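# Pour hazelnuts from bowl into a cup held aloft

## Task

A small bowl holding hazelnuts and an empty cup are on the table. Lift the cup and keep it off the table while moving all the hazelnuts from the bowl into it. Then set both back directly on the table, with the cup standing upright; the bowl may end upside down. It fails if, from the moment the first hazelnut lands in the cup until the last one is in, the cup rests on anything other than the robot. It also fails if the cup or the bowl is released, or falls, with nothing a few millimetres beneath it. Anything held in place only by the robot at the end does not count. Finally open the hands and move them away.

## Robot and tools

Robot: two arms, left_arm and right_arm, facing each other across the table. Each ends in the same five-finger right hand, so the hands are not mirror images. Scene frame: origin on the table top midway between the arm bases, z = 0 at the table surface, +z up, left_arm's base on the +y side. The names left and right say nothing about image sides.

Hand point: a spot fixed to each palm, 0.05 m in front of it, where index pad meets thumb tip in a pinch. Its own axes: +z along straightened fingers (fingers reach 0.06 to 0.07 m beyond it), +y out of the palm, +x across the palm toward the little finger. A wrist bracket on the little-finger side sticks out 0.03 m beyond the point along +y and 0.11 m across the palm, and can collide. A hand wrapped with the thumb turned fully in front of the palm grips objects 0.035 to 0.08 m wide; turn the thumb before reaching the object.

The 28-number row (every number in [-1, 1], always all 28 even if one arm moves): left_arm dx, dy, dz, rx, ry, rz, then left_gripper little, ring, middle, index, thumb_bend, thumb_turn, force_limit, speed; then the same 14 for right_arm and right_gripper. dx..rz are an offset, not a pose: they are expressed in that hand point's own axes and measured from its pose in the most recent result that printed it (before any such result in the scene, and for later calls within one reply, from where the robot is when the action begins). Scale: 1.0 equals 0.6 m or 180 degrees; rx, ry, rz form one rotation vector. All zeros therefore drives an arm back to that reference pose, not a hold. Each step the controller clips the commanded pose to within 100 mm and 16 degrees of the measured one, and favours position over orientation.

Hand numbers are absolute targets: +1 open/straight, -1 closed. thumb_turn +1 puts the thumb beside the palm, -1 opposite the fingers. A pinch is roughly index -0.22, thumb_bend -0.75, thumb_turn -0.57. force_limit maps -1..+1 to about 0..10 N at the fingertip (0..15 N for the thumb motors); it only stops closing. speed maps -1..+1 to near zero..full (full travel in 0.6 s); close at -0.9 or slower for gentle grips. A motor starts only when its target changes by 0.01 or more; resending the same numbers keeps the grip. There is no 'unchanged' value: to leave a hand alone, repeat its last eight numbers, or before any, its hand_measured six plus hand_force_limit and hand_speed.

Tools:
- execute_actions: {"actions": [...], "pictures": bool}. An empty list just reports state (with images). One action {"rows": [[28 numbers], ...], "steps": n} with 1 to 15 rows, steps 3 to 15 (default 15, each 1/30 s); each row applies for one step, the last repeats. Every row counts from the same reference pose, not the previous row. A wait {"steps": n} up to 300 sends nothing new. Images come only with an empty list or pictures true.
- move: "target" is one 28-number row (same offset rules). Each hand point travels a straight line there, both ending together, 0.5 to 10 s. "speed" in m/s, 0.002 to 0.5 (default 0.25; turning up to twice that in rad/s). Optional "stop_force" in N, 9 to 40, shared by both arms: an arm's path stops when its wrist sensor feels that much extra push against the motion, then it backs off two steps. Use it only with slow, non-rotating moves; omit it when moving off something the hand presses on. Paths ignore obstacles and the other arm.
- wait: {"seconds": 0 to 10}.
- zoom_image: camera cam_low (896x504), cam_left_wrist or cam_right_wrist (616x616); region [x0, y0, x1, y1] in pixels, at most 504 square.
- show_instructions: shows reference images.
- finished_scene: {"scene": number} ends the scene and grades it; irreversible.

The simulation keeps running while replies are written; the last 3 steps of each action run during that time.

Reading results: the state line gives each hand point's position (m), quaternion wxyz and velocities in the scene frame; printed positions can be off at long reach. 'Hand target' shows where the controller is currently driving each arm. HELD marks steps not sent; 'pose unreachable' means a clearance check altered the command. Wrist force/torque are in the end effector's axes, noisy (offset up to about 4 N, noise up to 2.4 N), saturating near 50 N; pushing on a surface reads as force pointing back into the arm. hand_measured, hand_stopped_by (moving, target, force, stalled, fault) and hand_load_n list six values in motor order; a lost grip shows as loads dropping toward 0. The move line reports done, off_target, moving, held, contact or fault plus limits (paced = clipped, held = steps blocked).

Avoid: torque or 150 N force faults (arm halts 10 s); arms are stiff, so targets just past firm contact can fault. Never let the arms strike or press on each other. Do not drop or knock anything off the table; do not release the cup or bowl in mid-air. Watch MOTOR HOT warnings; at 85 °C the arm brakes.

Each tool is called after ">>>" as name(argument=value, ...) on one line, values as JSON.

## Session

>>> execute_actions(actions=[])

Scene clock: 0.00 s of 6600.00 s.
left_arm: end_effector_position=(+0.3293, +0.4888, +0.4709) hand_measured=(+1.000, +1.000, +1.000, +1.000, +1.000, +1.000) hand_load_n=(+0.0, +0.0, +0.0, +0.0, +0.0, +0.0) hand_stopped_by=(target, target, target, target, target, target) hand_force_limit=0.00 hand_speed=-0.80 end_effector_quat_wxyz=(-0.023, +0.281, +0.959, +0.011) end_effector_velocity=(-0.000, +0.000, +0.000) end_effector_angular_velocity=(-0.001, -0.001, -0.001) | right_arm: end_effector_position=(+0.0734, -0.2491, +0.4695) hand_measured=(+1.000, +1.000, +1.000, +1.000, +1.000, +1.000) hand_load_n=(+0.0, +0.0, +0.0, +0.0, +0.0, +0.0) hand_stopped_by=(target, target, target, target, target, target) hand_force_limit=0.00 hand_speed=-0.80 end_effector_quat_wxyz=(-0.005, -0.394, +0.919, -0.005) end_effector_velocity=(-0.000, +0.000, -0.000) end_effector_angular_velocity=(+0.000, +0.001, -0.001)
Joint positions: left_arm=[ 0.579 -1.718  1.369  1.97   1.579 -1.891] | right_arm=[-1.17  -1.728  1.371  1.938  1.58  -1.916]
Joint velocities: left_arm=[-0.001 -0.001 -0.001  0.    -0.     0.   ] | right_arm=[ 0.     0.     0.001 -0.001 -0.     0.001]
Wrist force (N, on the end effector, along its own x y z axes, offset not removed): no reading
Wrist torque (N m, same axes, about the end effector's origin, offset not removed): no reading
Hand target (left_arm): +0.329, +0.489, +0.471; -0.023, +0.281, +0.959, +0.011
Hand target (right_arm): +0.073, -0.249, +0.469; -0.005, -0.394, +0.919, -0.005

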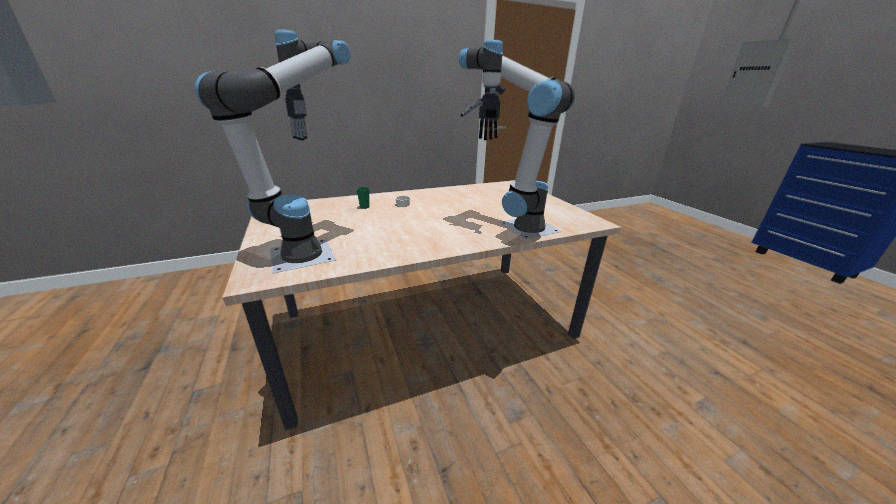

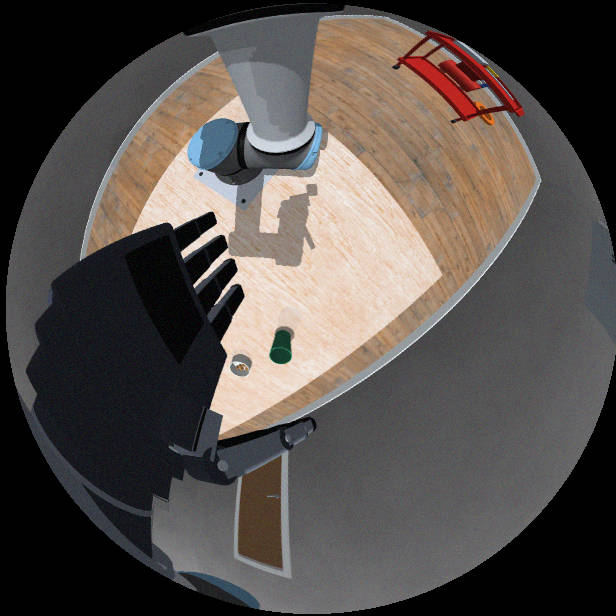

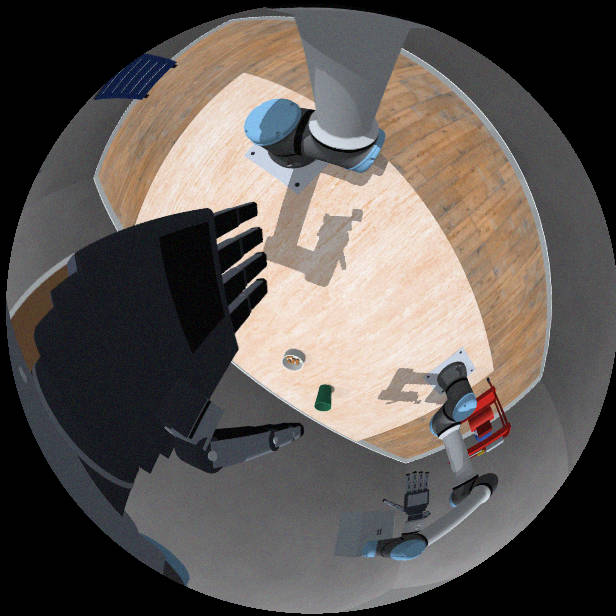

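>>> zoom_image(camera="cam_low", region=[340, 160, 480, 240])

>>> zoom_image(camera="cam_right_wrist", region=[250, 320, 370, 430])

Region (340, 160, 480, 240) of cam_low's 896x504 image, scaled by 3.600, with more detail than that image has; it fills the top 288 rows of this view, and the rest is white.

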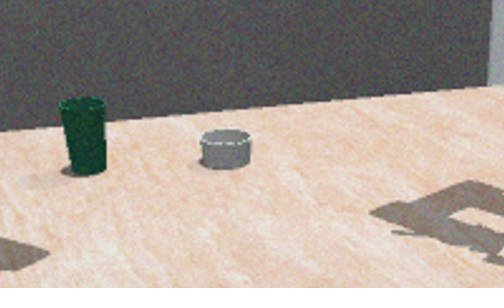

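Region (250, 320, 370, 430) of cam_right_wrist's 616x616 image, scaled by 4.200, with more detail than that image has; it fills the top 462 rows of this view, and the rest is white.

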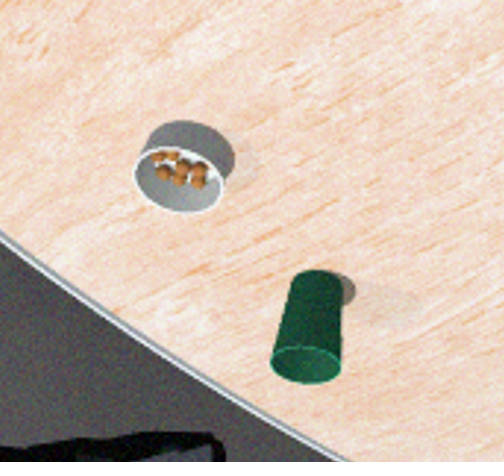

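>>> move(target=[-0.342,-0.1528,0.683,0.6552,0.1256,-0.6221,1,1,1,1,1,-1,0,0, -0.5661,-0.2015,0.7092,0.6922,0.0365,-0.6834,1,1,1,1,1,-1,0,0], speed=0.42)

Scene clock: 5.77 s of 6600.00 s.
left_arm: end_effector_position=(+0.4373, +0.3149, +0.0505) hand_measured=(+1.000, +1.000, +1.000, +1.000, +1.000, -1.000) hand_load_n=(+0.0, +0.0, +0.0, +0.0, +0.0, +0.0) hand_stopped_by=(target, target, target, target, target, target) hand_force_limit=0.00 hand_speed=0.00 end_effector_quat_wxyz=(+0.327, +0.627, -0.328, +0.626) end_effector_velocity=(+0.001, -0.000, -0.001) end_effector_angular_velocity=(-0.009, -0.006, +0.009) | right_arm: end_effector_position=(+0.3927, -0.0909, +0.0404) hand_measured=(+1.000, +1.000, +1.000, +1.000, +1.000, -1.000) hand_load_n=(+0.0, +0.0, +0.0, +0.0, +0.0, +0.0) hand_stopped_by=(target, target, target, target, target, target) hand_force_limit=0.00 hand_speed=0.00 end_effector_quat_wxyz=(-0.243, +0.665, +0.241, +0.665) end_effector_velocity=(+0.001, +0.000, +0.001) end_effector_angular_velocity=(+0.001, -0.002, +0.000)
Joint positions: left_arm=[ 1.112 -1.194  2.478 -1.282  2.176 -4.711] | right_arm=[-0.973 -1.081  2.29  -1.21   1.536 -4.71 ]
Joint velocities: left_arm=[-0.005  0.011  0.009 -0.033 -0.015 -0.007] | right_arm=[-0.001 -0.002 -0.    -0.001 -0.001 -0.   ]
Wrist force (N, on the end effector, along its own x y z axes, offset not removed): left_arm=[0.6 2.4 -0.9] | right_arm=[-0.1 0.6 -0.5]
Wrist torque (N m, same axes, about the end effector's origin, offset not removed): left_arm=[0.40 -0.20 -0.01] | right_arm=[0.10 -0.11 -0.06]
Hand target (left_arm): +0.437, +0.315, +0.050; +0.327, +0.627, -0.327, +0.627
Hand target (right_arm): +0.393, -0.091, +0.040; -0.243, +0.665, +0.241, +0.665
Off the commanded pose (left_arm): 0.001 m, 0 deg.
Off the commanded pose (right_arm): 0.001 m, 0 deg.
Kept back: nothing.
move: done; limits=paced

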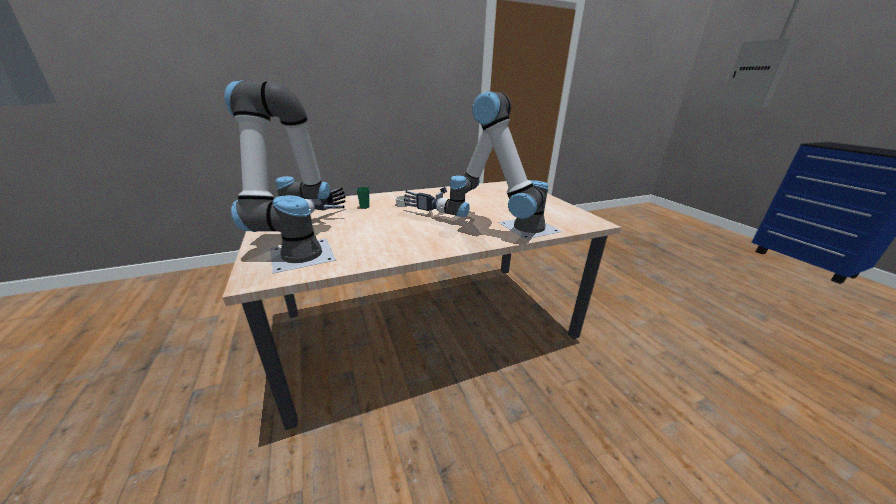

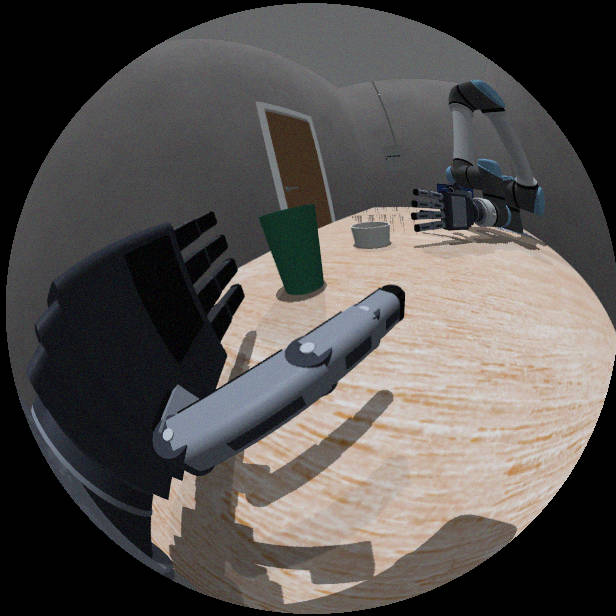

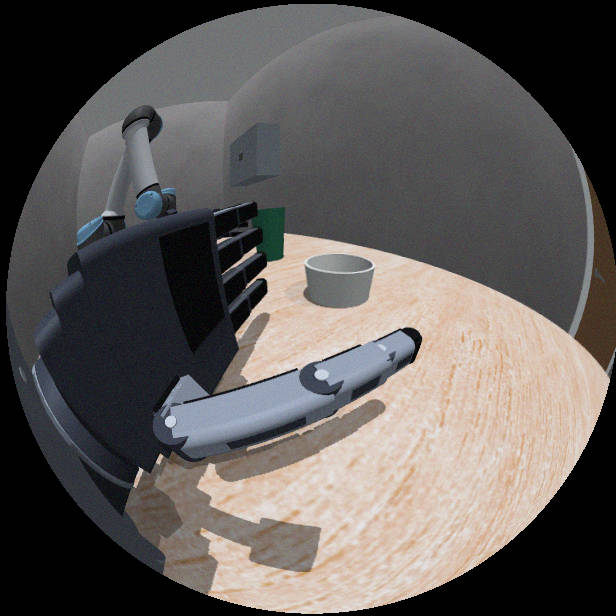

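>>> move(target=[-0.026,0.006,0.215,0,0,0,1,1,1,1,1,-1,0,0, -0.034,0.01,0.17,0,0,0,1,1,1,1,1,-1,0,0], speed=0.18)

Scene clock: 7.30 s of 6600.00 s.
left_arm: end_effector_position=(+0.5081, +0.2073, +0.0348) hand_measured=(+1.000, +1.000, +1.000, +1.000, +1.000, -1.000) hand_load_n=(+0.0, +0.0, +0.0, +0.0, +0.0, +0.0) hand_stopped_by=(target, target, target, target, target, target) hand_force_limit=0.00 hand_speed=0.00 end_effector_quat_wxyz=(+0.327, +0.627, -0.328, +0.626) end_effector_velocity=(+0.001, -0.001, -0.000) end_effector_angular_velocity=(+0.000, -0.001, +0.001) | right_arm: end_effector_position=(+0.4747, -0.0301, +0.0201) hand_measured=(+1.000, +1.000, +1.000, +1.000, +1.000, -1.000) hand_load_n=(+0.0, +0.0, +0.0, +0.0, +0.0, +0.0) hand_stopped_by=(target, target, target, target, target, target) hand_force_limit=0.00 hand_speed=0.00 end_effector_quat_wxyz=(-0.242, +0.665, +0.240, +0.665) end_effector_velocity=(+0.001, +0.001, -0.001) end_effector_angular_velocity=(-0.001, +0.001, +0.000)
Joint positions: left_arm=[ 0.902 -1.053  2.256 -1.201  1.966 -4.711] | right_arm=[-0.978 -0.913  2.006 -1.094  1.531 -4.71 ]
Joint velocities: left_arm=[-0.001  0.003 -0.004  0.002 -0.001  0.001] | right_arm=[ 0.001  0.003 -0.005  0.003  0.001 -0.   ]
Wrist force (N, on the end effector, along its own x y z axes, offset not removed): left_arm=[2.3 2.4 -2.0] | right_arm=[-0.1 -1.2 -1.7]
Wrist torque (N m, same axes, about the end effector's origin, offset not removed): left_arm=[0.45 -0.27 0.13] | right_arm=[-0.08 0.02 -0.06]
Hand target (left_arm): +0.508, +0.207, +0.035; +0.327, +0.627, -0.328, +0.626
Hand target (right_arm): +0.475, -0.030, +0.020; -0.243, +0.665, +0.241, +0.665
Off the commanded pose (left_arm): 0.000 m, 0 deg.
Off the commanded pose (right_arm): 0.000 m, 0 deg.
Kept back: nothing.
move: done

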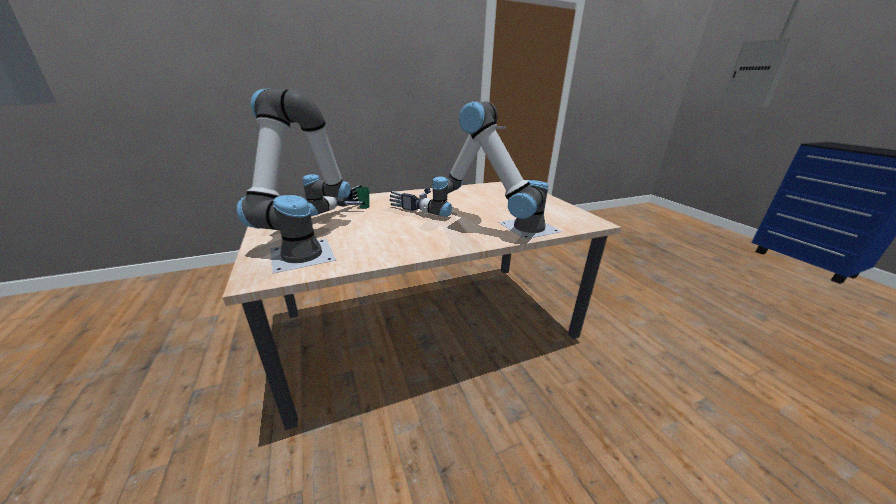

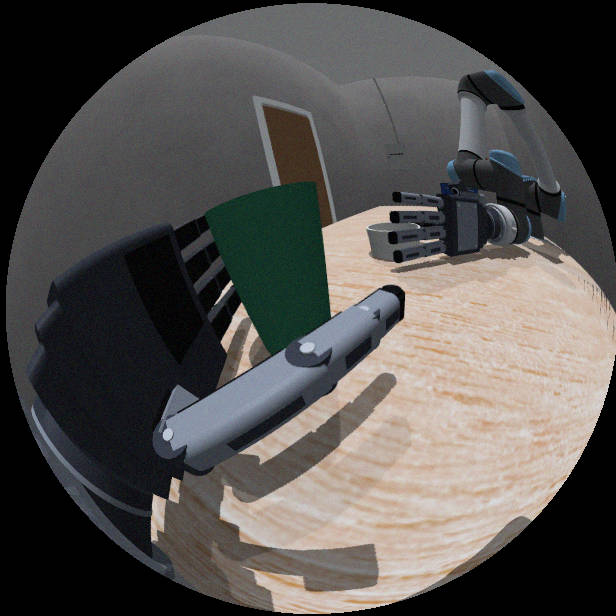

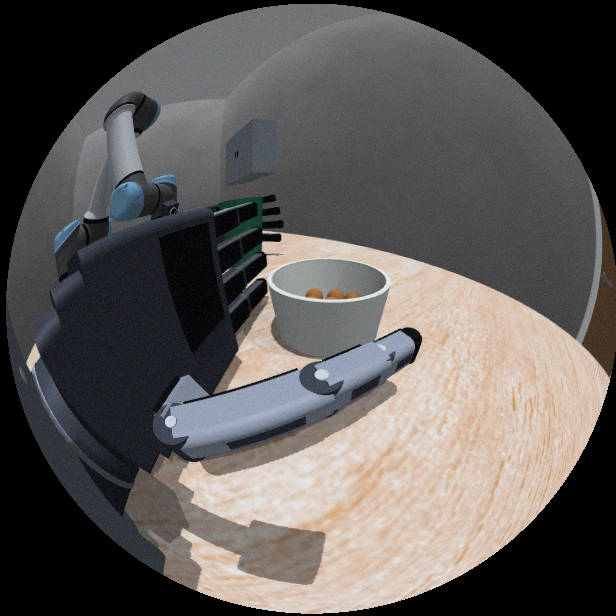

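>>> move(target=[0,0,0.058,0,0,0,0.6,0.6,0.6,0.6,1,-1,0,-0.7, -0.003,0.019,0.048,0,0,0,1,1,0.7,0.7,1,-1,0,-0.8], speed=0.06)

Scene clock: 8.70 s of 6600.00 s.
left_arm: end_effector_position=(+0.5280, +0.1788, +0.0348) hand_measured=(+0.600, +0.600, +0.600, +0.600, +1.000, -1.000) hand_load_n=(+0.0, +0.0, +0.0, +0.0, +0.0, +0.0) hand_stopped_by=(target, target, target, target, target, target) hand_force_limit=0.00 hand_speed=-0.70 end_effector_quat_wxyz=(+0.327, +0.627, -0.328, +0.626) end_effector_velocity=(+0.001, +0.000, +0.000) end_effector_angular_velocity=(+0.000, -0.000, +0.001) | right_arm: end_effector_position=(+0.5040, -0.0203, +0.0183) hand_measured=(+1.000, +1.000, +0.700, +0.700, +1.000, -1.000) hand_load_n=(+0.0, +0.0, +0.0, +0.0, +0.0, +0.0) hand_stopped_by=(target, target, target, target, target, target) hand_force_limit=0.00 hand_speed=-0.80 end_effector_quat_wxyz=(-0.242, +0.665, +0.240, +0.665) end_effector_velocity=(-0.000, +0.001, +0.001) end_effector_angular_velocity=(-0.001, -0.001, +0.001)
Joint positions: left_arm=[ 0.867 -1.022  2.18  -1.156  1.931 -4.711] | right_arm=[-1.    -0.877  1.928 -1.052  1.509 -4.71 ]
Joint velocities: left_arm=[ 0.001  0.    -0.001  0.     0.     0.   ] | right_arm=[ 0.001 -0.001 -0.001  0.001 -0.    -0.001]
Wrist force (N, on the end effector, along its own x y z axes, offset not removed): left_arm=[0.6 1.5 -0.2] | right_arm=[-0.9 0.0 0.2]
Wrist torque (N m, same axes, about the end effector's origin, offset not removed): left_arm=[0.30 -0.23 -0.03] | right_arm=[0.10 -0.15 -0.09]
Hand target (left_arm): +0.528, +0.179, +0.035; +0.327, +0.627, -0.328, +0.626
Hand target (right_arm): +0.504, -0.020, +0.018; -0.242, +0.665, +0.240, +0.665
Off the commanded pose (left_arm): 0.000 m, 0 deg.
Off the commanded pose (right_arm): 0.000 m, 0 deg.
Kept back: nothing.
move: done

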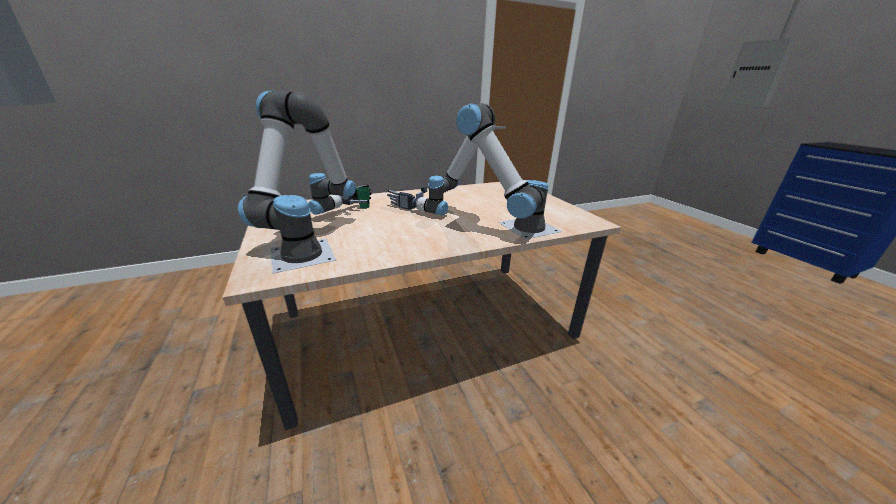

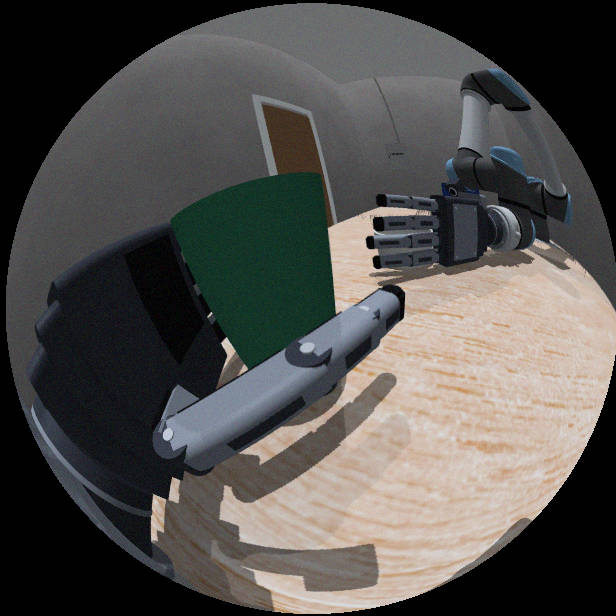

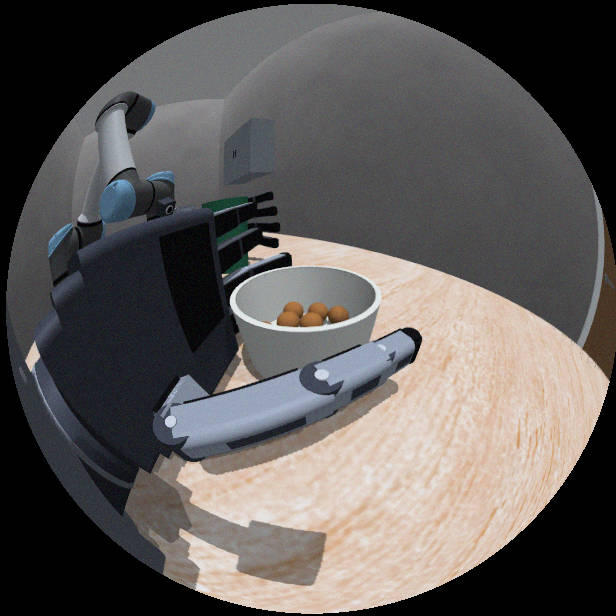

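>>> move(target=[0,0,0.007,0,0,0,-1,-1,-1,-1,0.65,-1,0,-0.75, 0,0,0.014,0,0,0,1,1,-0.9,-0.9,1,-1,0.3,-0.82], speed=0.03)

Scene clock: 10.97 s of 6600.00 s.
left_arm: end_effector_position=(+0.5305, +0.1753, +0.0348) hand_measured=(-0.134, -0.120, -0.120, -0.118, +0.656, -1.000) hand_load_n=(+5.5, +3.5, +4.0, +5.5, +11.0, +4.0) hand_stopped_by=(force, force, force, force, target, target) hand_force_limit=0.00 hand_speed=-0.75 end_effector_quat_wxyz=(+0.327, +0.627, -0.328, +0.626) end_effector_velocity=(+0.000, +0.000, +0.000) end_effector_angular_velocity=(-0.001, -0.001, +0.000) | right_arm: end_effector_position=(+0.5105, -0.0149, +0.0183) hand_measured=(+1.000, +1.000, +0.324, +0.274, +1.002, -1.000) hand_load_n=(+0.0, +0.0, +4.0, +6.5, +2.0, +1.0) hand_stopped_by=(target, target, force, force, target, target) hand_force_limit=0.30 hand_speed=-0.82 end_effector_quat_wxyz=(-0.242, +0.665, +0.240, +0.665) end_effector_velocity=(+0.000, +0.000, +0.001) end_effector_angular_velocity=(+0.001, -0.001, -0.000)
Joint positions: left_arm=[ 0.863 -1.018  2.171 -1.151  1.927 -4.711] | right_arm=[-0.999 -0.866  1.902 -1.037  1.51  -4.71 ]
Joint velocities: left_arm=[ 0.    -0.001  0.001 -0.001 -0.    -0.   ] | right_arm=[-0. -0. -0. -0. -0.  0.]
Wrist force (N, on the end effector, along its own x y z axes, offset not removed): left_arm=[8.1 0.7 1.5] | right_arm=[0.2 -1.9 3.5]
Wrist torque (N m, same axes, about the end effector's origin, offset not removed): left_arm=[0.07 -0.80 0.12] | right_arm=[-0.39 -0.18 -0.14]
Hand target (left_arm): +0.530, +0.175, +0.035; +0.327, +0.627, -0.328, +0.626
Hand target (right_arm): +0.510, -0.015, +0.018; -0.242, +0.665, +0.240, +0.665
Off the commanded pose (left_arm): 0.000 m, 0 deg.
Off the commanded pose (right_arm): 0.000 m, 0 deg.
Kept back: nothing.
move: done

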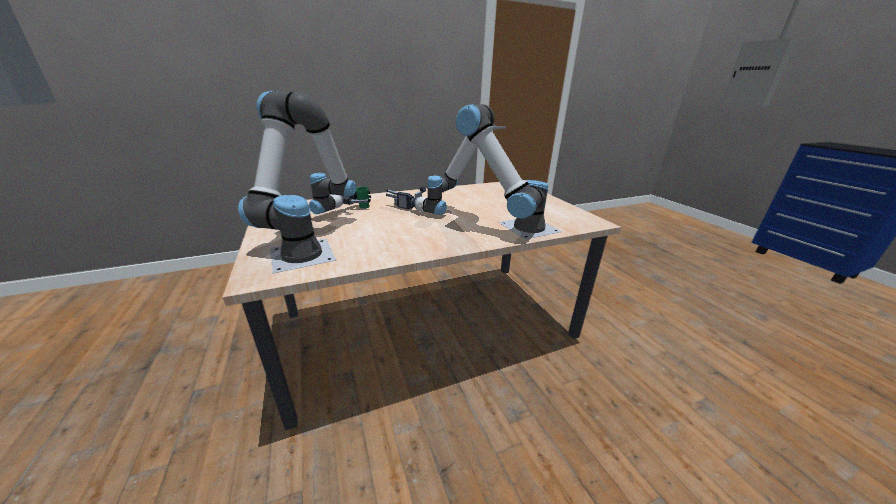

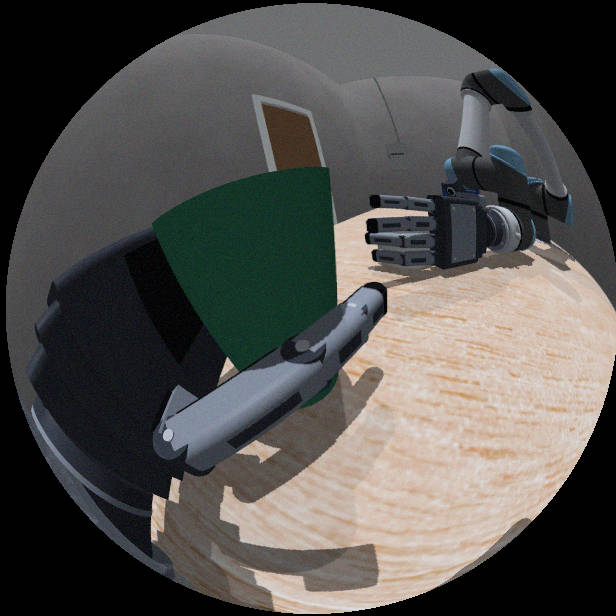

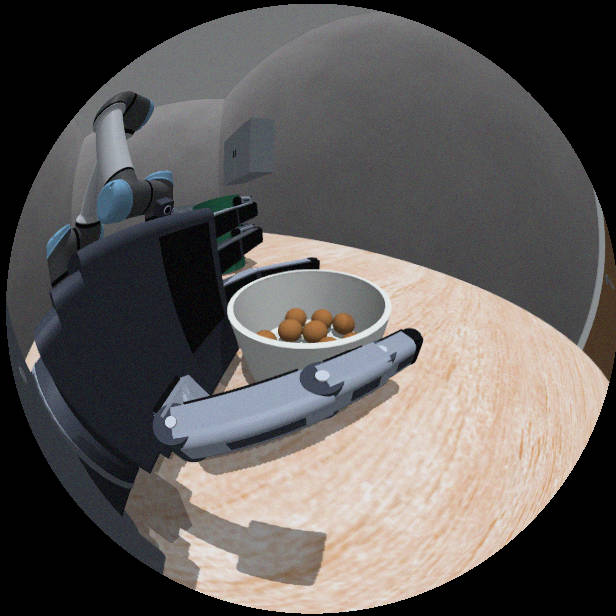

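>>> execute_actions(actions=[{"rows": [[0,0,0,0,0,0,-1,-1,-1,-1,0.65,-1,0,-0.75, 0,0,0,0,0,0,1,1,-1,-0.9,1,-1,0.3,-0.9]], "steps": 8}])

>>> move(target=[0.06,0,0,0,0,0,-1,-1,-1,-1,0.65,-1,0,-0.75, 0.1,0,0,0,0,0,-1,-1,-1,-0.9,1,-1,-0.6,0], speed=0.1)

Scene clock: 11.40 s of 6600.00 s.
left_arm: end_effector_position=(+0.5305, +0.1753, +0.0348) hand_measured=(-0.134, -0.120, -0.120, -0.118, +0.656, -1.000) hand_load_n=(+5.5, +3.5, +4.0, +5.5, +11.0, +4.0) hand_stopped_by=(force, force, force, force, target, target) hand_force_limit=0.00 hand_speed=-0.75 end_effector_quat_wxyz=(+0.327, +0.627, -0.328, +0.626) end_effector_velocity=(+0.000, +0.000, -0.000) end_effector_angular_velocity=(+0.000, +0.000, +0.001) | right_arm: end_effector_position=(+0.5105, -0.0149, +0.0183) hand_measured=(+1.000, +1.000, +0.314, +0.274, +1.002, -1.000) hand_load_n=(+0.0, +0.0, +7.0, +5.0, +2.5, +1.0) hand_stopped_by=(target, target, force, force, target, target) hand_force_limit=0.30 hand_speed=-0.90 end_effector_quat_wxyz=(-0.242, +0.665, +0.240, +0.665) end_effector_velocity=(+0.000, -0.000, -0.001) end_effector_angular_velocity=(-0.001, +0.000, -0.001)
Joint positions: left_arm=[ 0.863 -1.018  2.171 -1.151  1.927 -4.711] | right_arm=[-0.999 -0.866  1.902 -1.037  1.51  -4.71 ]
Joint velocities: left_arm=[ 0.001  0.     0.     0.    -0.     0.   ] | right_arm=[-0.     0.001  0.     0.     0.    -0.001]
Wrist force (N, on the end effector, along its own x y z axes, offset not removed): left_arm=[6.1 2.8 0.0] | right_arm=[-1.0 0.0 -0.9]
Wrist torque (N m, same axes, about the end effector's origin, offset not removed): left_arm=[0.51 -0.60 0.09] | right_arm=[0.15 0.20 -0.18]
Steps of this call (steps 1 to 8: nothing new was sent; steps 9 to 13: the first 5 steps of this action). Readings (end_effector_position | what the end effector reports):
9: left_arm (+0.5305, +0.1753, +0.0348) | right_arm (+0.5105, -0.0149, +0.0183) | left_arm hand_measured=(-0.134, -0.120, -0.120, -0.118, +0.656, -1.000) hand_load_n=(+5.5, +3.5, +4.0, +5.5, +11.0, +4.0) hand_stopped_by=(force, force, force, force, target, target) hand_force_limit=0.00 hand_speed=-0.75 | right_arm hand_measured=(+1.000, +1.000, +0.324, +0.274, +1.002, -1.000) hand_load_n=(+0.0, +0.0, +4.0, +6.5, +2.0, +1.0) hand_stopped_by=(target, target, moving, force, target, target) hand_force_limit=0.30 hand_speed=-0.90
10: left_arm (+0.5305, +0.1753, +0.0348) | right_arm (+0.5105, -0.0149, +0.0183) | left_arm hand_measured=(-0.134, -0.120, -0.120, -0.118, +0.656, -1.000) hand_load_n=(+5.5, +3.5, +4.0, +5.5, +11.0, +4.0) hand_stopped_by=(force, force, force, force, target, target) hand_force_limit=0.00 hand_speed=-0.75 | right_arm hand_measured=(+1.000, +1.000, +0.324, +0.274, +1.002, -1.000) hand_load_n=(+0.0, +0.0, +4.0, +6.5, +2.0, +1.0) hand_stopped_by=(target, target, moving, force, target, target) hand_force_limit=0.30 hand_speed=-0.90
12: left_arm (+0.5305, +0.1753, +0.0348) | right_arm (+0.5105, -0.0149, +0.0183) | left_arm hand_measured=(-0.134, -0.120, -0.120, -0.118, +0.656, -1.000) hand_load_n=(+5.5, +3.5, +4.0, +5.5, +11.0, +4.0) hand_stopped_by=(force, force, force, force, target, target) hand_force_limit=0.00 hand_speed=-0.75 | right_arm hand_measured=(+1.000, +1.000, +0.318, +0.274, +1.002, -1.000) hand_load_n=(+0.0, +0.0, +5.5, +6.0, +2.0, +1.0) hand_stopped_by=(target, target, moving, force, target, target) hand_force_limit=0.30 hand_speed=-0.90
13: the state above

Scene clock: 13.13 s of 6600.00 s.
left_arm: end_effector_position=(+0.5304, +0.1753, +0.0708) hand_measured=(-0.134, -0.120, -0.120, -0.118, +0.656, -1.000) hand_load_n=(+4.5, +3.0, +4.0, +6.0, +10.5, +5.5) hand_stopped_by=(force, force, force, force, target, target) hand_force_limit=0.00 hand_speed=-0.75 end_effector_quat_wxyz=(+0.327, +0.627, -0.328, +0.626) end_effector_velocity=(-0.000, -0.000, +0.000) end_effector_angular_velocity=(-0.000, -0.000, -0.001) | right_arm: end_effector_position=(+0.5105, -0.0150, +0.0784) hand_measured=(-1.000, -1.000, +0.314, +0.274, +1.002, -1.000) hand_load_n=(+0.0, +0.0, +6.5, +5.5, +2.5, +2.5) hand_stopped_by=(target, target, force, force, target, target) hand_force_limit=-0.60 hand_speed=0.00 end_effector_quat_wxyz=(-0.242, +0.665, +0.240, +0.665) end_effector_velocity=(+0.000, +0.001, +0.001) end_effector_angular_velocity=(+0.001, -0.002, +0.000)
Joint positions: left_arm=[ 0.863 -1.11   2.165 -1.053  1.927 -4.711] | right_arm=[-0.999 -0.989  1.896 -0.908  1.51  -4.71 ]
Joint velocities: left_arm=[-0.001 -0.     0.    -0.001 -0.     0.   ] | right_arm=[ 0.    -0.001 -0.002  0.001  0.    -0.   ]
Wrist force (N, on the end effector, along its own x y z axes, offset not removed): left_arm=[2.7 3.2 0.1] | right_arm=[-5.4 -0.1 -1.6]
Wrist torque (N m, same axes, about the end effector's origin, offset not removed): left_arm=[0.55 -0.62 0.35] | right_arm=[0.18 0.35 -0.16]
Hand target (left_arm): +0.530, +0.175, +0.071; +0.327, +0.627, -0.328, +0.626
Hand target (right_arm): +0.511, -0.015, +0.078; -0.242, +0.665, +0.240, +0.665
Off your previous action's commanded pose (left_arm): 0.000 m, 0 deg at its last step (step 3 of this call).
Off your previous action's commanded pose (right_arm): 0.000 m, 0 deg at its last step (step 3 of this call).
Off the commanded pose (left_arm): 0.000 m, 0 deg.
Off the commanded pose (right_arm): 0.000 m, 0 deg.
Kept back: nothing.
move: done

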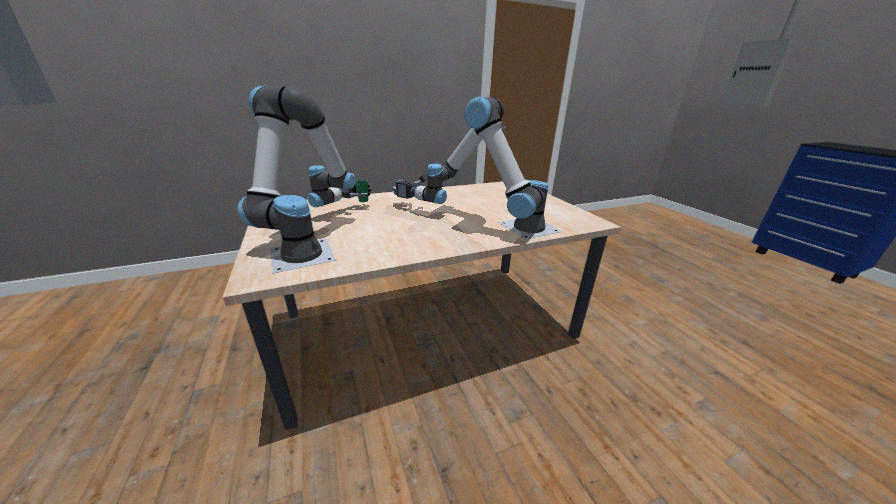

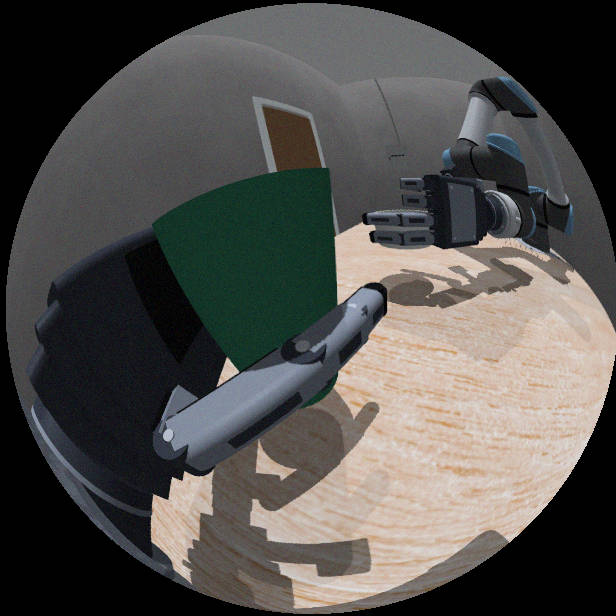

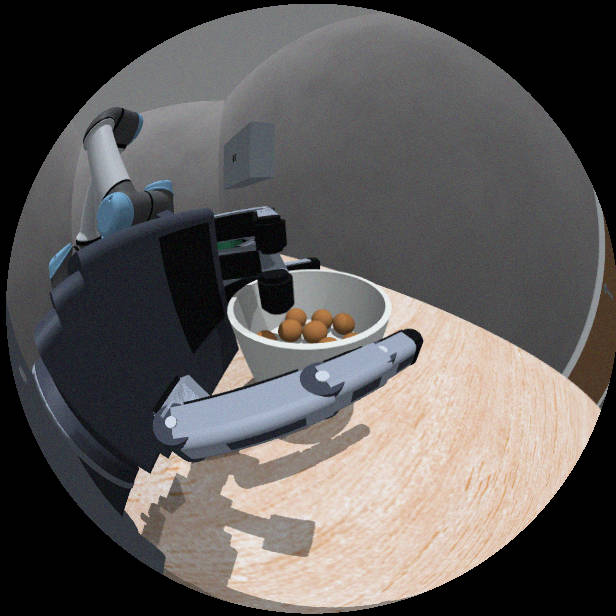

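>>> move(target=[0.0487,0.145,0.0313,-0.1614,0.0509,0.19,-1,-1,-1,-1,0.65,-1,0,-0.75, 0.2443,-0.1944,-0.2187,0.079,-0.1526,0.1989,-1,-1,-1,-0.9,1,-1,-0.6,0], speed=0.2)

Scene clock: 16.17 s of 6600.00 s.
left_arm: end_effector_position=(+0.4699, +0.1103, +0.1000) hand_measured=(-0.134, -0.120, -0.120, -0.118, +0.656, -1.000) hand_load_n=(+4.5, +3.0, +4.0, +6.0, +10.5, +5.5) hand_stopped_by=(force, force, force, force, target, target) hand_force_limit=0.00 hand_speed=-0.75 end_effector_quat_wxyz=(+0.299, +0.354, -0.613, +0.640) end_effector_velocity=(-0.000, -0.001, -0.000) end_effector_angular_velocity=(+0.006, -0.005, -0.005) | right_arm: end_effector_position=(+0.3353, -0.0103, +0.2249) hand_measured=(-1.000, -1.000, +0.314, +0.274, +1.002, -1.000) hand_load_n=(+0.0, +0.0, +6.5, +5.5, +2.5, +2.0) hand_stopped_by=(target, target, force, force, target, target) hand_force_limit=-0.60 hand_speed=0.00 end_effector_quat_wxyz=(-0.448, +0.807, +0.155, +0.352) end_effector_velocity=(-0.000, -0.001, +0.000) end_effector_angular_velocity=(-0.000, +0.009, +0.001)
Joint positions: left_arm=[ 0.821 -1.14   1.968 -0.826  2.408 -4.101] | right_arm=[-1.02  -1.448  1.761  0.088  1.124 -4.179]
Joint velocities: left_arm=[-0.001  0.001 -0.006  0.013  0.004  0.012] | right_arm=[-0.004 -0.    -0.003  0.01  -0.007  0.002]
Wrist force (N, on the end effector, along its own x y z axes, offset not removed): left_arm=[0.9 0.6 -1.5] | right_arm=[-0.5 0.7 2.6]
Wrist torque (N m, same axes, about the end effector's origin, offset not removed): left_arm=[0.10 -0.18 0.02] | right_arm=[-0.07 -0.27 -0.10]
Hand target (left_arm): +0.470, +0.110, +0.100; -0.299, -0.353, +0.613, -0.640
Hand target (right_arm): +0.335, -0.010, +0.225; -0.448, +0.807, +0.155, +0.351
Off the commanded pose (left_arm): 0.000 m, 0 deg.
Off the commanded pose (right_arm): 0.000 m, 0 deg.
Kept back: nothing.
move: done

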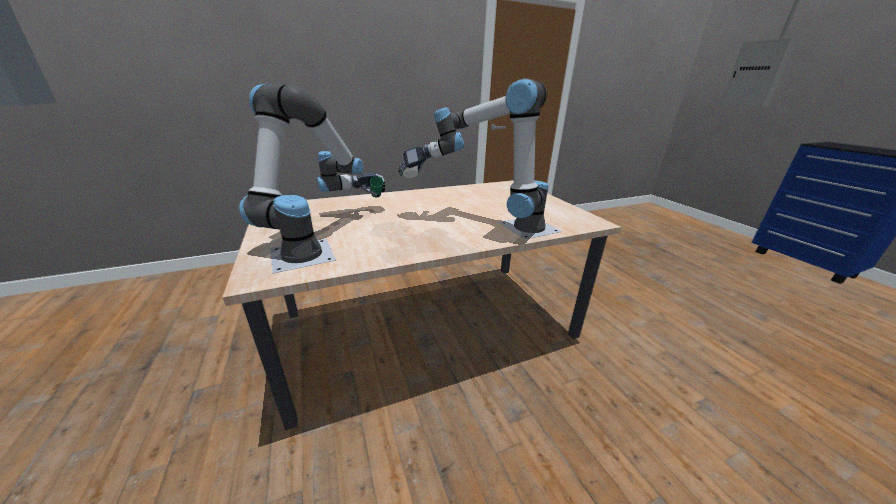

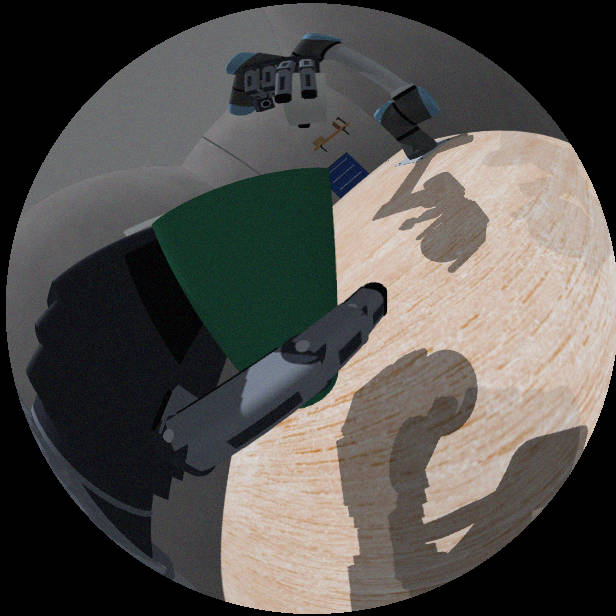

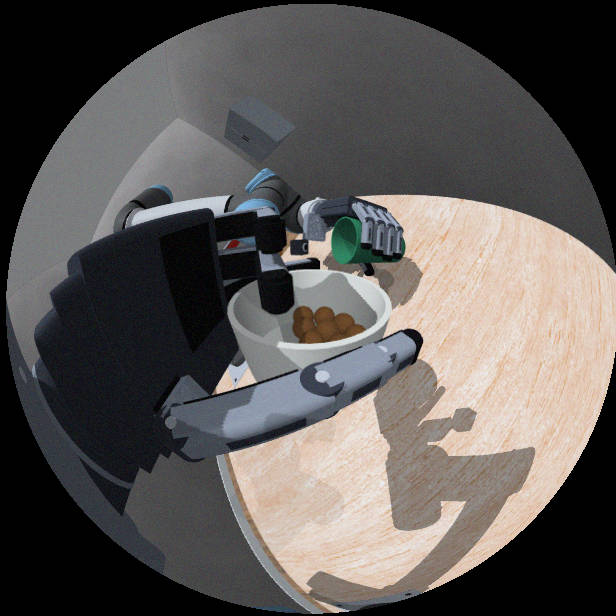

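>>> move(target=[0.047,0.0583,0.175,0,0,0,-1,-1,-1,-1,0.65,-1,0,-0.75, -0.0319,-0.0101,0.0955,0,-0.0361,0.0625,-1,-1,-1,-0.9,1,-1,-0.6,0], speed=0.12)

Scene clock: 17.83 s of 6600.00 s.
left_arm: end_effector_position=(+0.4344, +0.0020, +0.1029) hand_measured=(-0.134, -0.120, -0.120, -0.118, +0.656, -1.000) hand_load_n=(+4.5, +3.0, +4.0, +6.0, +10.5, +5.5) hand_stopped_by=(force, force, force, force, target, target) hand_force_limit=0.00 hand_speed=-0.75 end_effector_quat_wxyz=(+0.299, +0.354, -0.613, +0.640) end_effector_velocity=(-0.000, -0.002, -0.001) end_effector_angular_velocity=(+0.002, +0.001, +0.001) | right_arm: end_effector_position=(+0.3429, +0.0419, +0.1950) hand_measured=(-1.000, -1.000, +0.314, +0.274, +1.002, -1.000) hand_load_n=(+0.0, +0.0, +6.5, +5.5, +2.5, +2.0) hand_stopped_by=(target, target, force, force, target, target) hand_force_limit=-0.60 hand_speed=0.00 end_effector_quat_wxyz=(-0.470, +0.837, +0.101, +0.260) end_effector_velocity=(+0.001, +0.001, -0.001) end_effector_angular_velocity=(-0.000, +0.005, -0.001)
Joint positions: left_arm=[ 0.593 -1.113  1.911 -0.796  2.18  -4.101] | right_arm=[-0.986 -1.264  1.572  0.189  1.089 -4.013]
Joint velocities: left_arm=[-0.003  0.003 -0.003  0.002 -0.004 -0.   ] | right_arm=[-0.     0.006 -0.006  0.003 -0.001  0.003]
Wrist force (N, on the end effector, along its own x y z axes, offset not removed): left_arm=[3.9 2.7 0.5] | right_arm=[-0.3 1.6 -1.4]
Wrist torque (N m, same axes, about the end effector's origin, offset not removed): left_arm=[0.33 -0.79 0.26] | right_arm=[0.30 -0.19 0.03]
Hand target (left_arm): +0.434, +0.002, +0.103; -0.299, -0.354, +0.613, -0.640
Hand target (right_arm): +0.343, +0.042, +0.195; -0.470, +0.837, +0.101, +0.260
Off the commanded pose (left_arm): 0.000 m, 0 deg.
Off the commanded pose (right_arm): 0.000 m, 0 deg.
Kept back: nothing.
move: done

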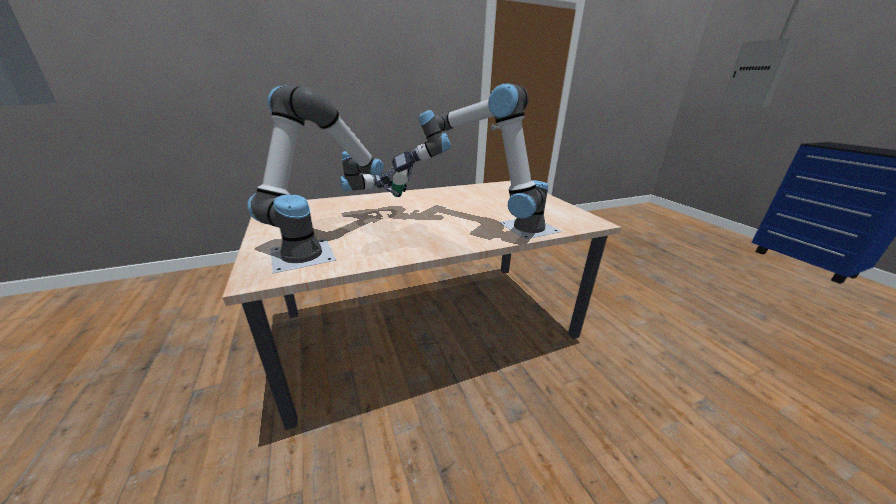

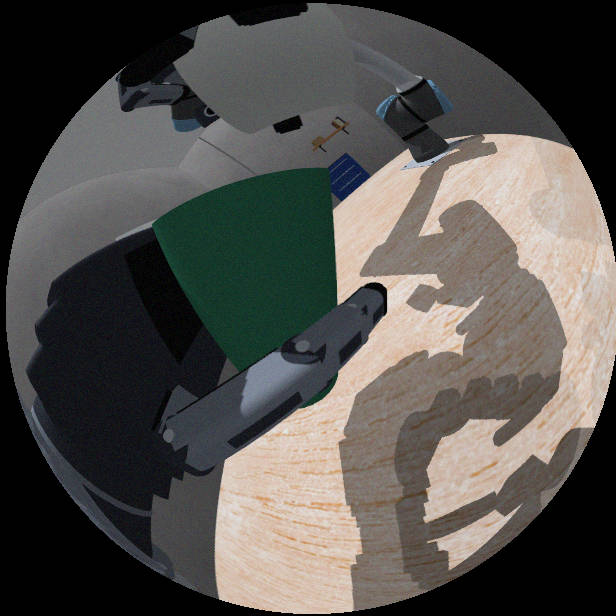

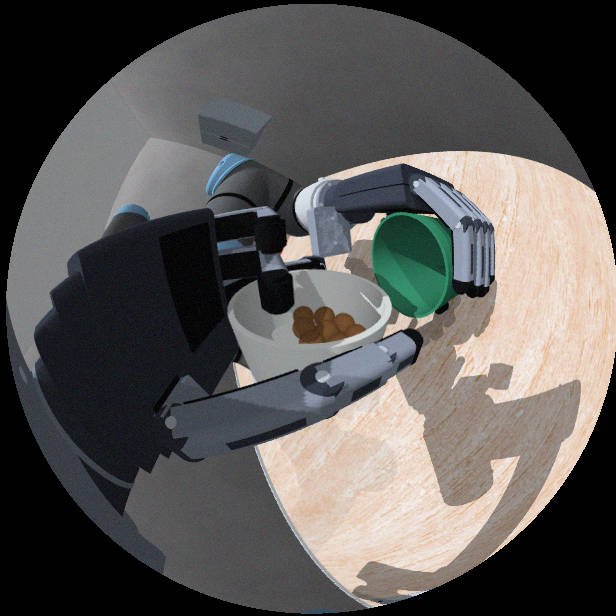

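>>> move(target=[0,0,0,0,0,0,-1,-1,-1,-1,0.65,-1,0,-0.75, 0.008,0.0072,0.0012,0,-0.0389,0.0674,-1,-1,-1,-0.9,1,-1,-0.6,0], speed=0.08)

Scene clock: 19.93 s of 6600.00 s.
left_arm: end_effector_position=(+0.4344, +0.0020, +0.1029) hand_measured=(-0.134, -0.120, -0.120, -0.118, +0.656, -1.000) hand_load_n=(+4.5, +3.0, +4.0, +6.0, +10.5, +5.5) hand_stopped_by=(force, force, force, force, target, target) hand_force_limit=0.00 hand_speed=-0.75 end_effector_quat_wxyz=(+0.299, +0.354, -0.613, +0.640) end_effector_velocity=(+0.000, +0.000, +0.000) end_effector_angular_velocity=(+0.000, +0.000, +0.001) | right_arm: end_effector_position=(+0.3489, +0.0398, +0.1940) hand_measured=(-1.000, -1.000, +0.314, +0.274, +1.002, -1.000) hand_load_n=(+0.0, +0.0, +6.5, +5.0, +2.5, +2.0) hand_stopped_by=(target, target, force, force, target, target) hand_force_limit=-0.60 hand_speed=0.00 end_effector_quat_wxyz=(-0.488, +0.857, +0.040, +0.158) end_effector_velocity=(+0.000, +0.000, -0.000) end_effector_angular_velocity=(+0.000, +0.010, +0.001)
Joint positions: left_arm=[ 0.593 -1.113  1.911 -0.796  2.18  -4.101] | right_arm=[-1.056 -1.182  1.448  0.357  0.947 -3.9  ]
Joint velocities: left_arm=[ 0.    -0.001  0.     0.001 -0.001 -0.   ] | right_arm=[-0.002  0.005 -0.006  0.008 -0.006  0.004]
Wrist force (N, on the end effector, along its own x y z axes, offset not removed): left_arm=[0.7 1.8 -0.7] | right_arm=[-2.4 3.2 1.9]
Wrist torque (N m, same axes, about the end effector's origin, offset not removed): left_arm=[0.25 -0.18 0.11] | right_arm=[0.19 0.16 -0.25]
Hand target (left_arm): +0.434, +0.002, +0.103; -0.299, -0.354, +0.613, -0.640
Hand target (right_arm): +0.349, +0.040, +0.194; -0.488, +0.858, +0.040, +0.158
Off the commanded pose (left_arm): 0.000 m, 0 deg.
Off the commanded pose (right_arm): 0.000 m, 0 deg.
Kept back: nothing.
move: done

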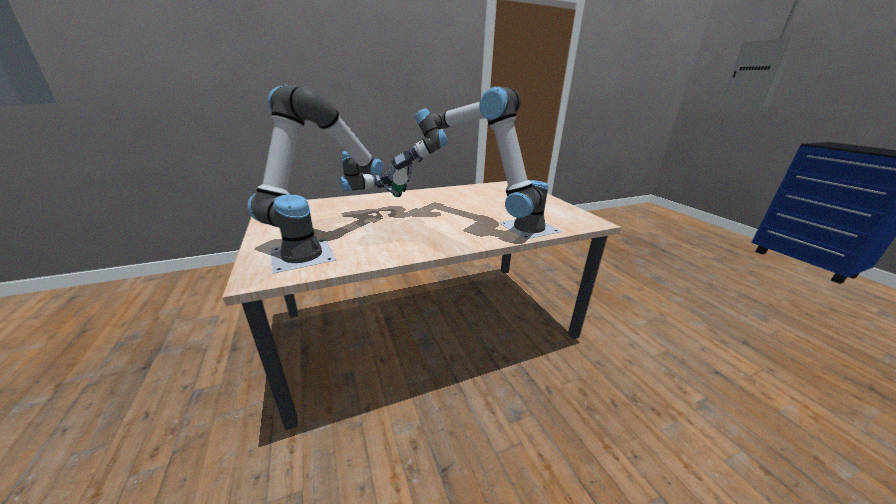

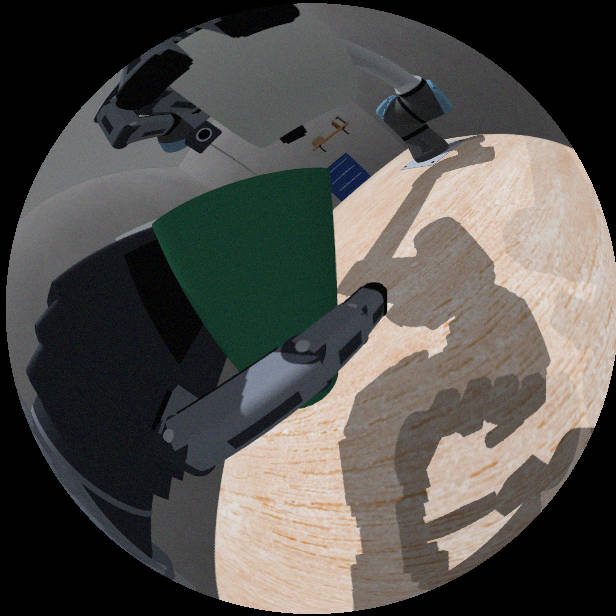

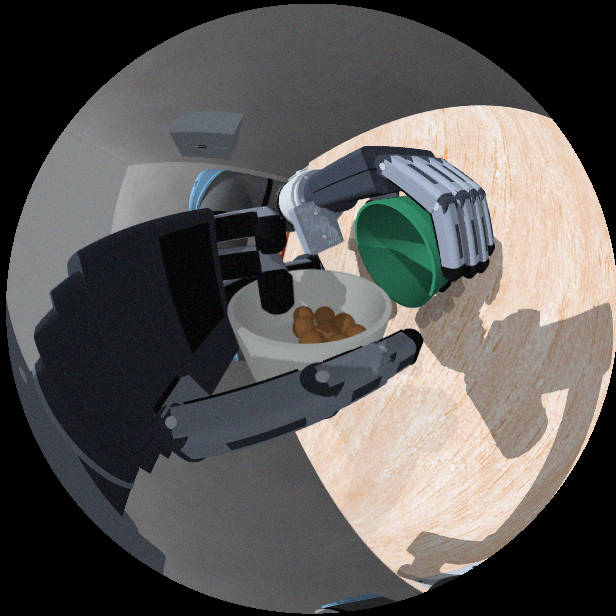

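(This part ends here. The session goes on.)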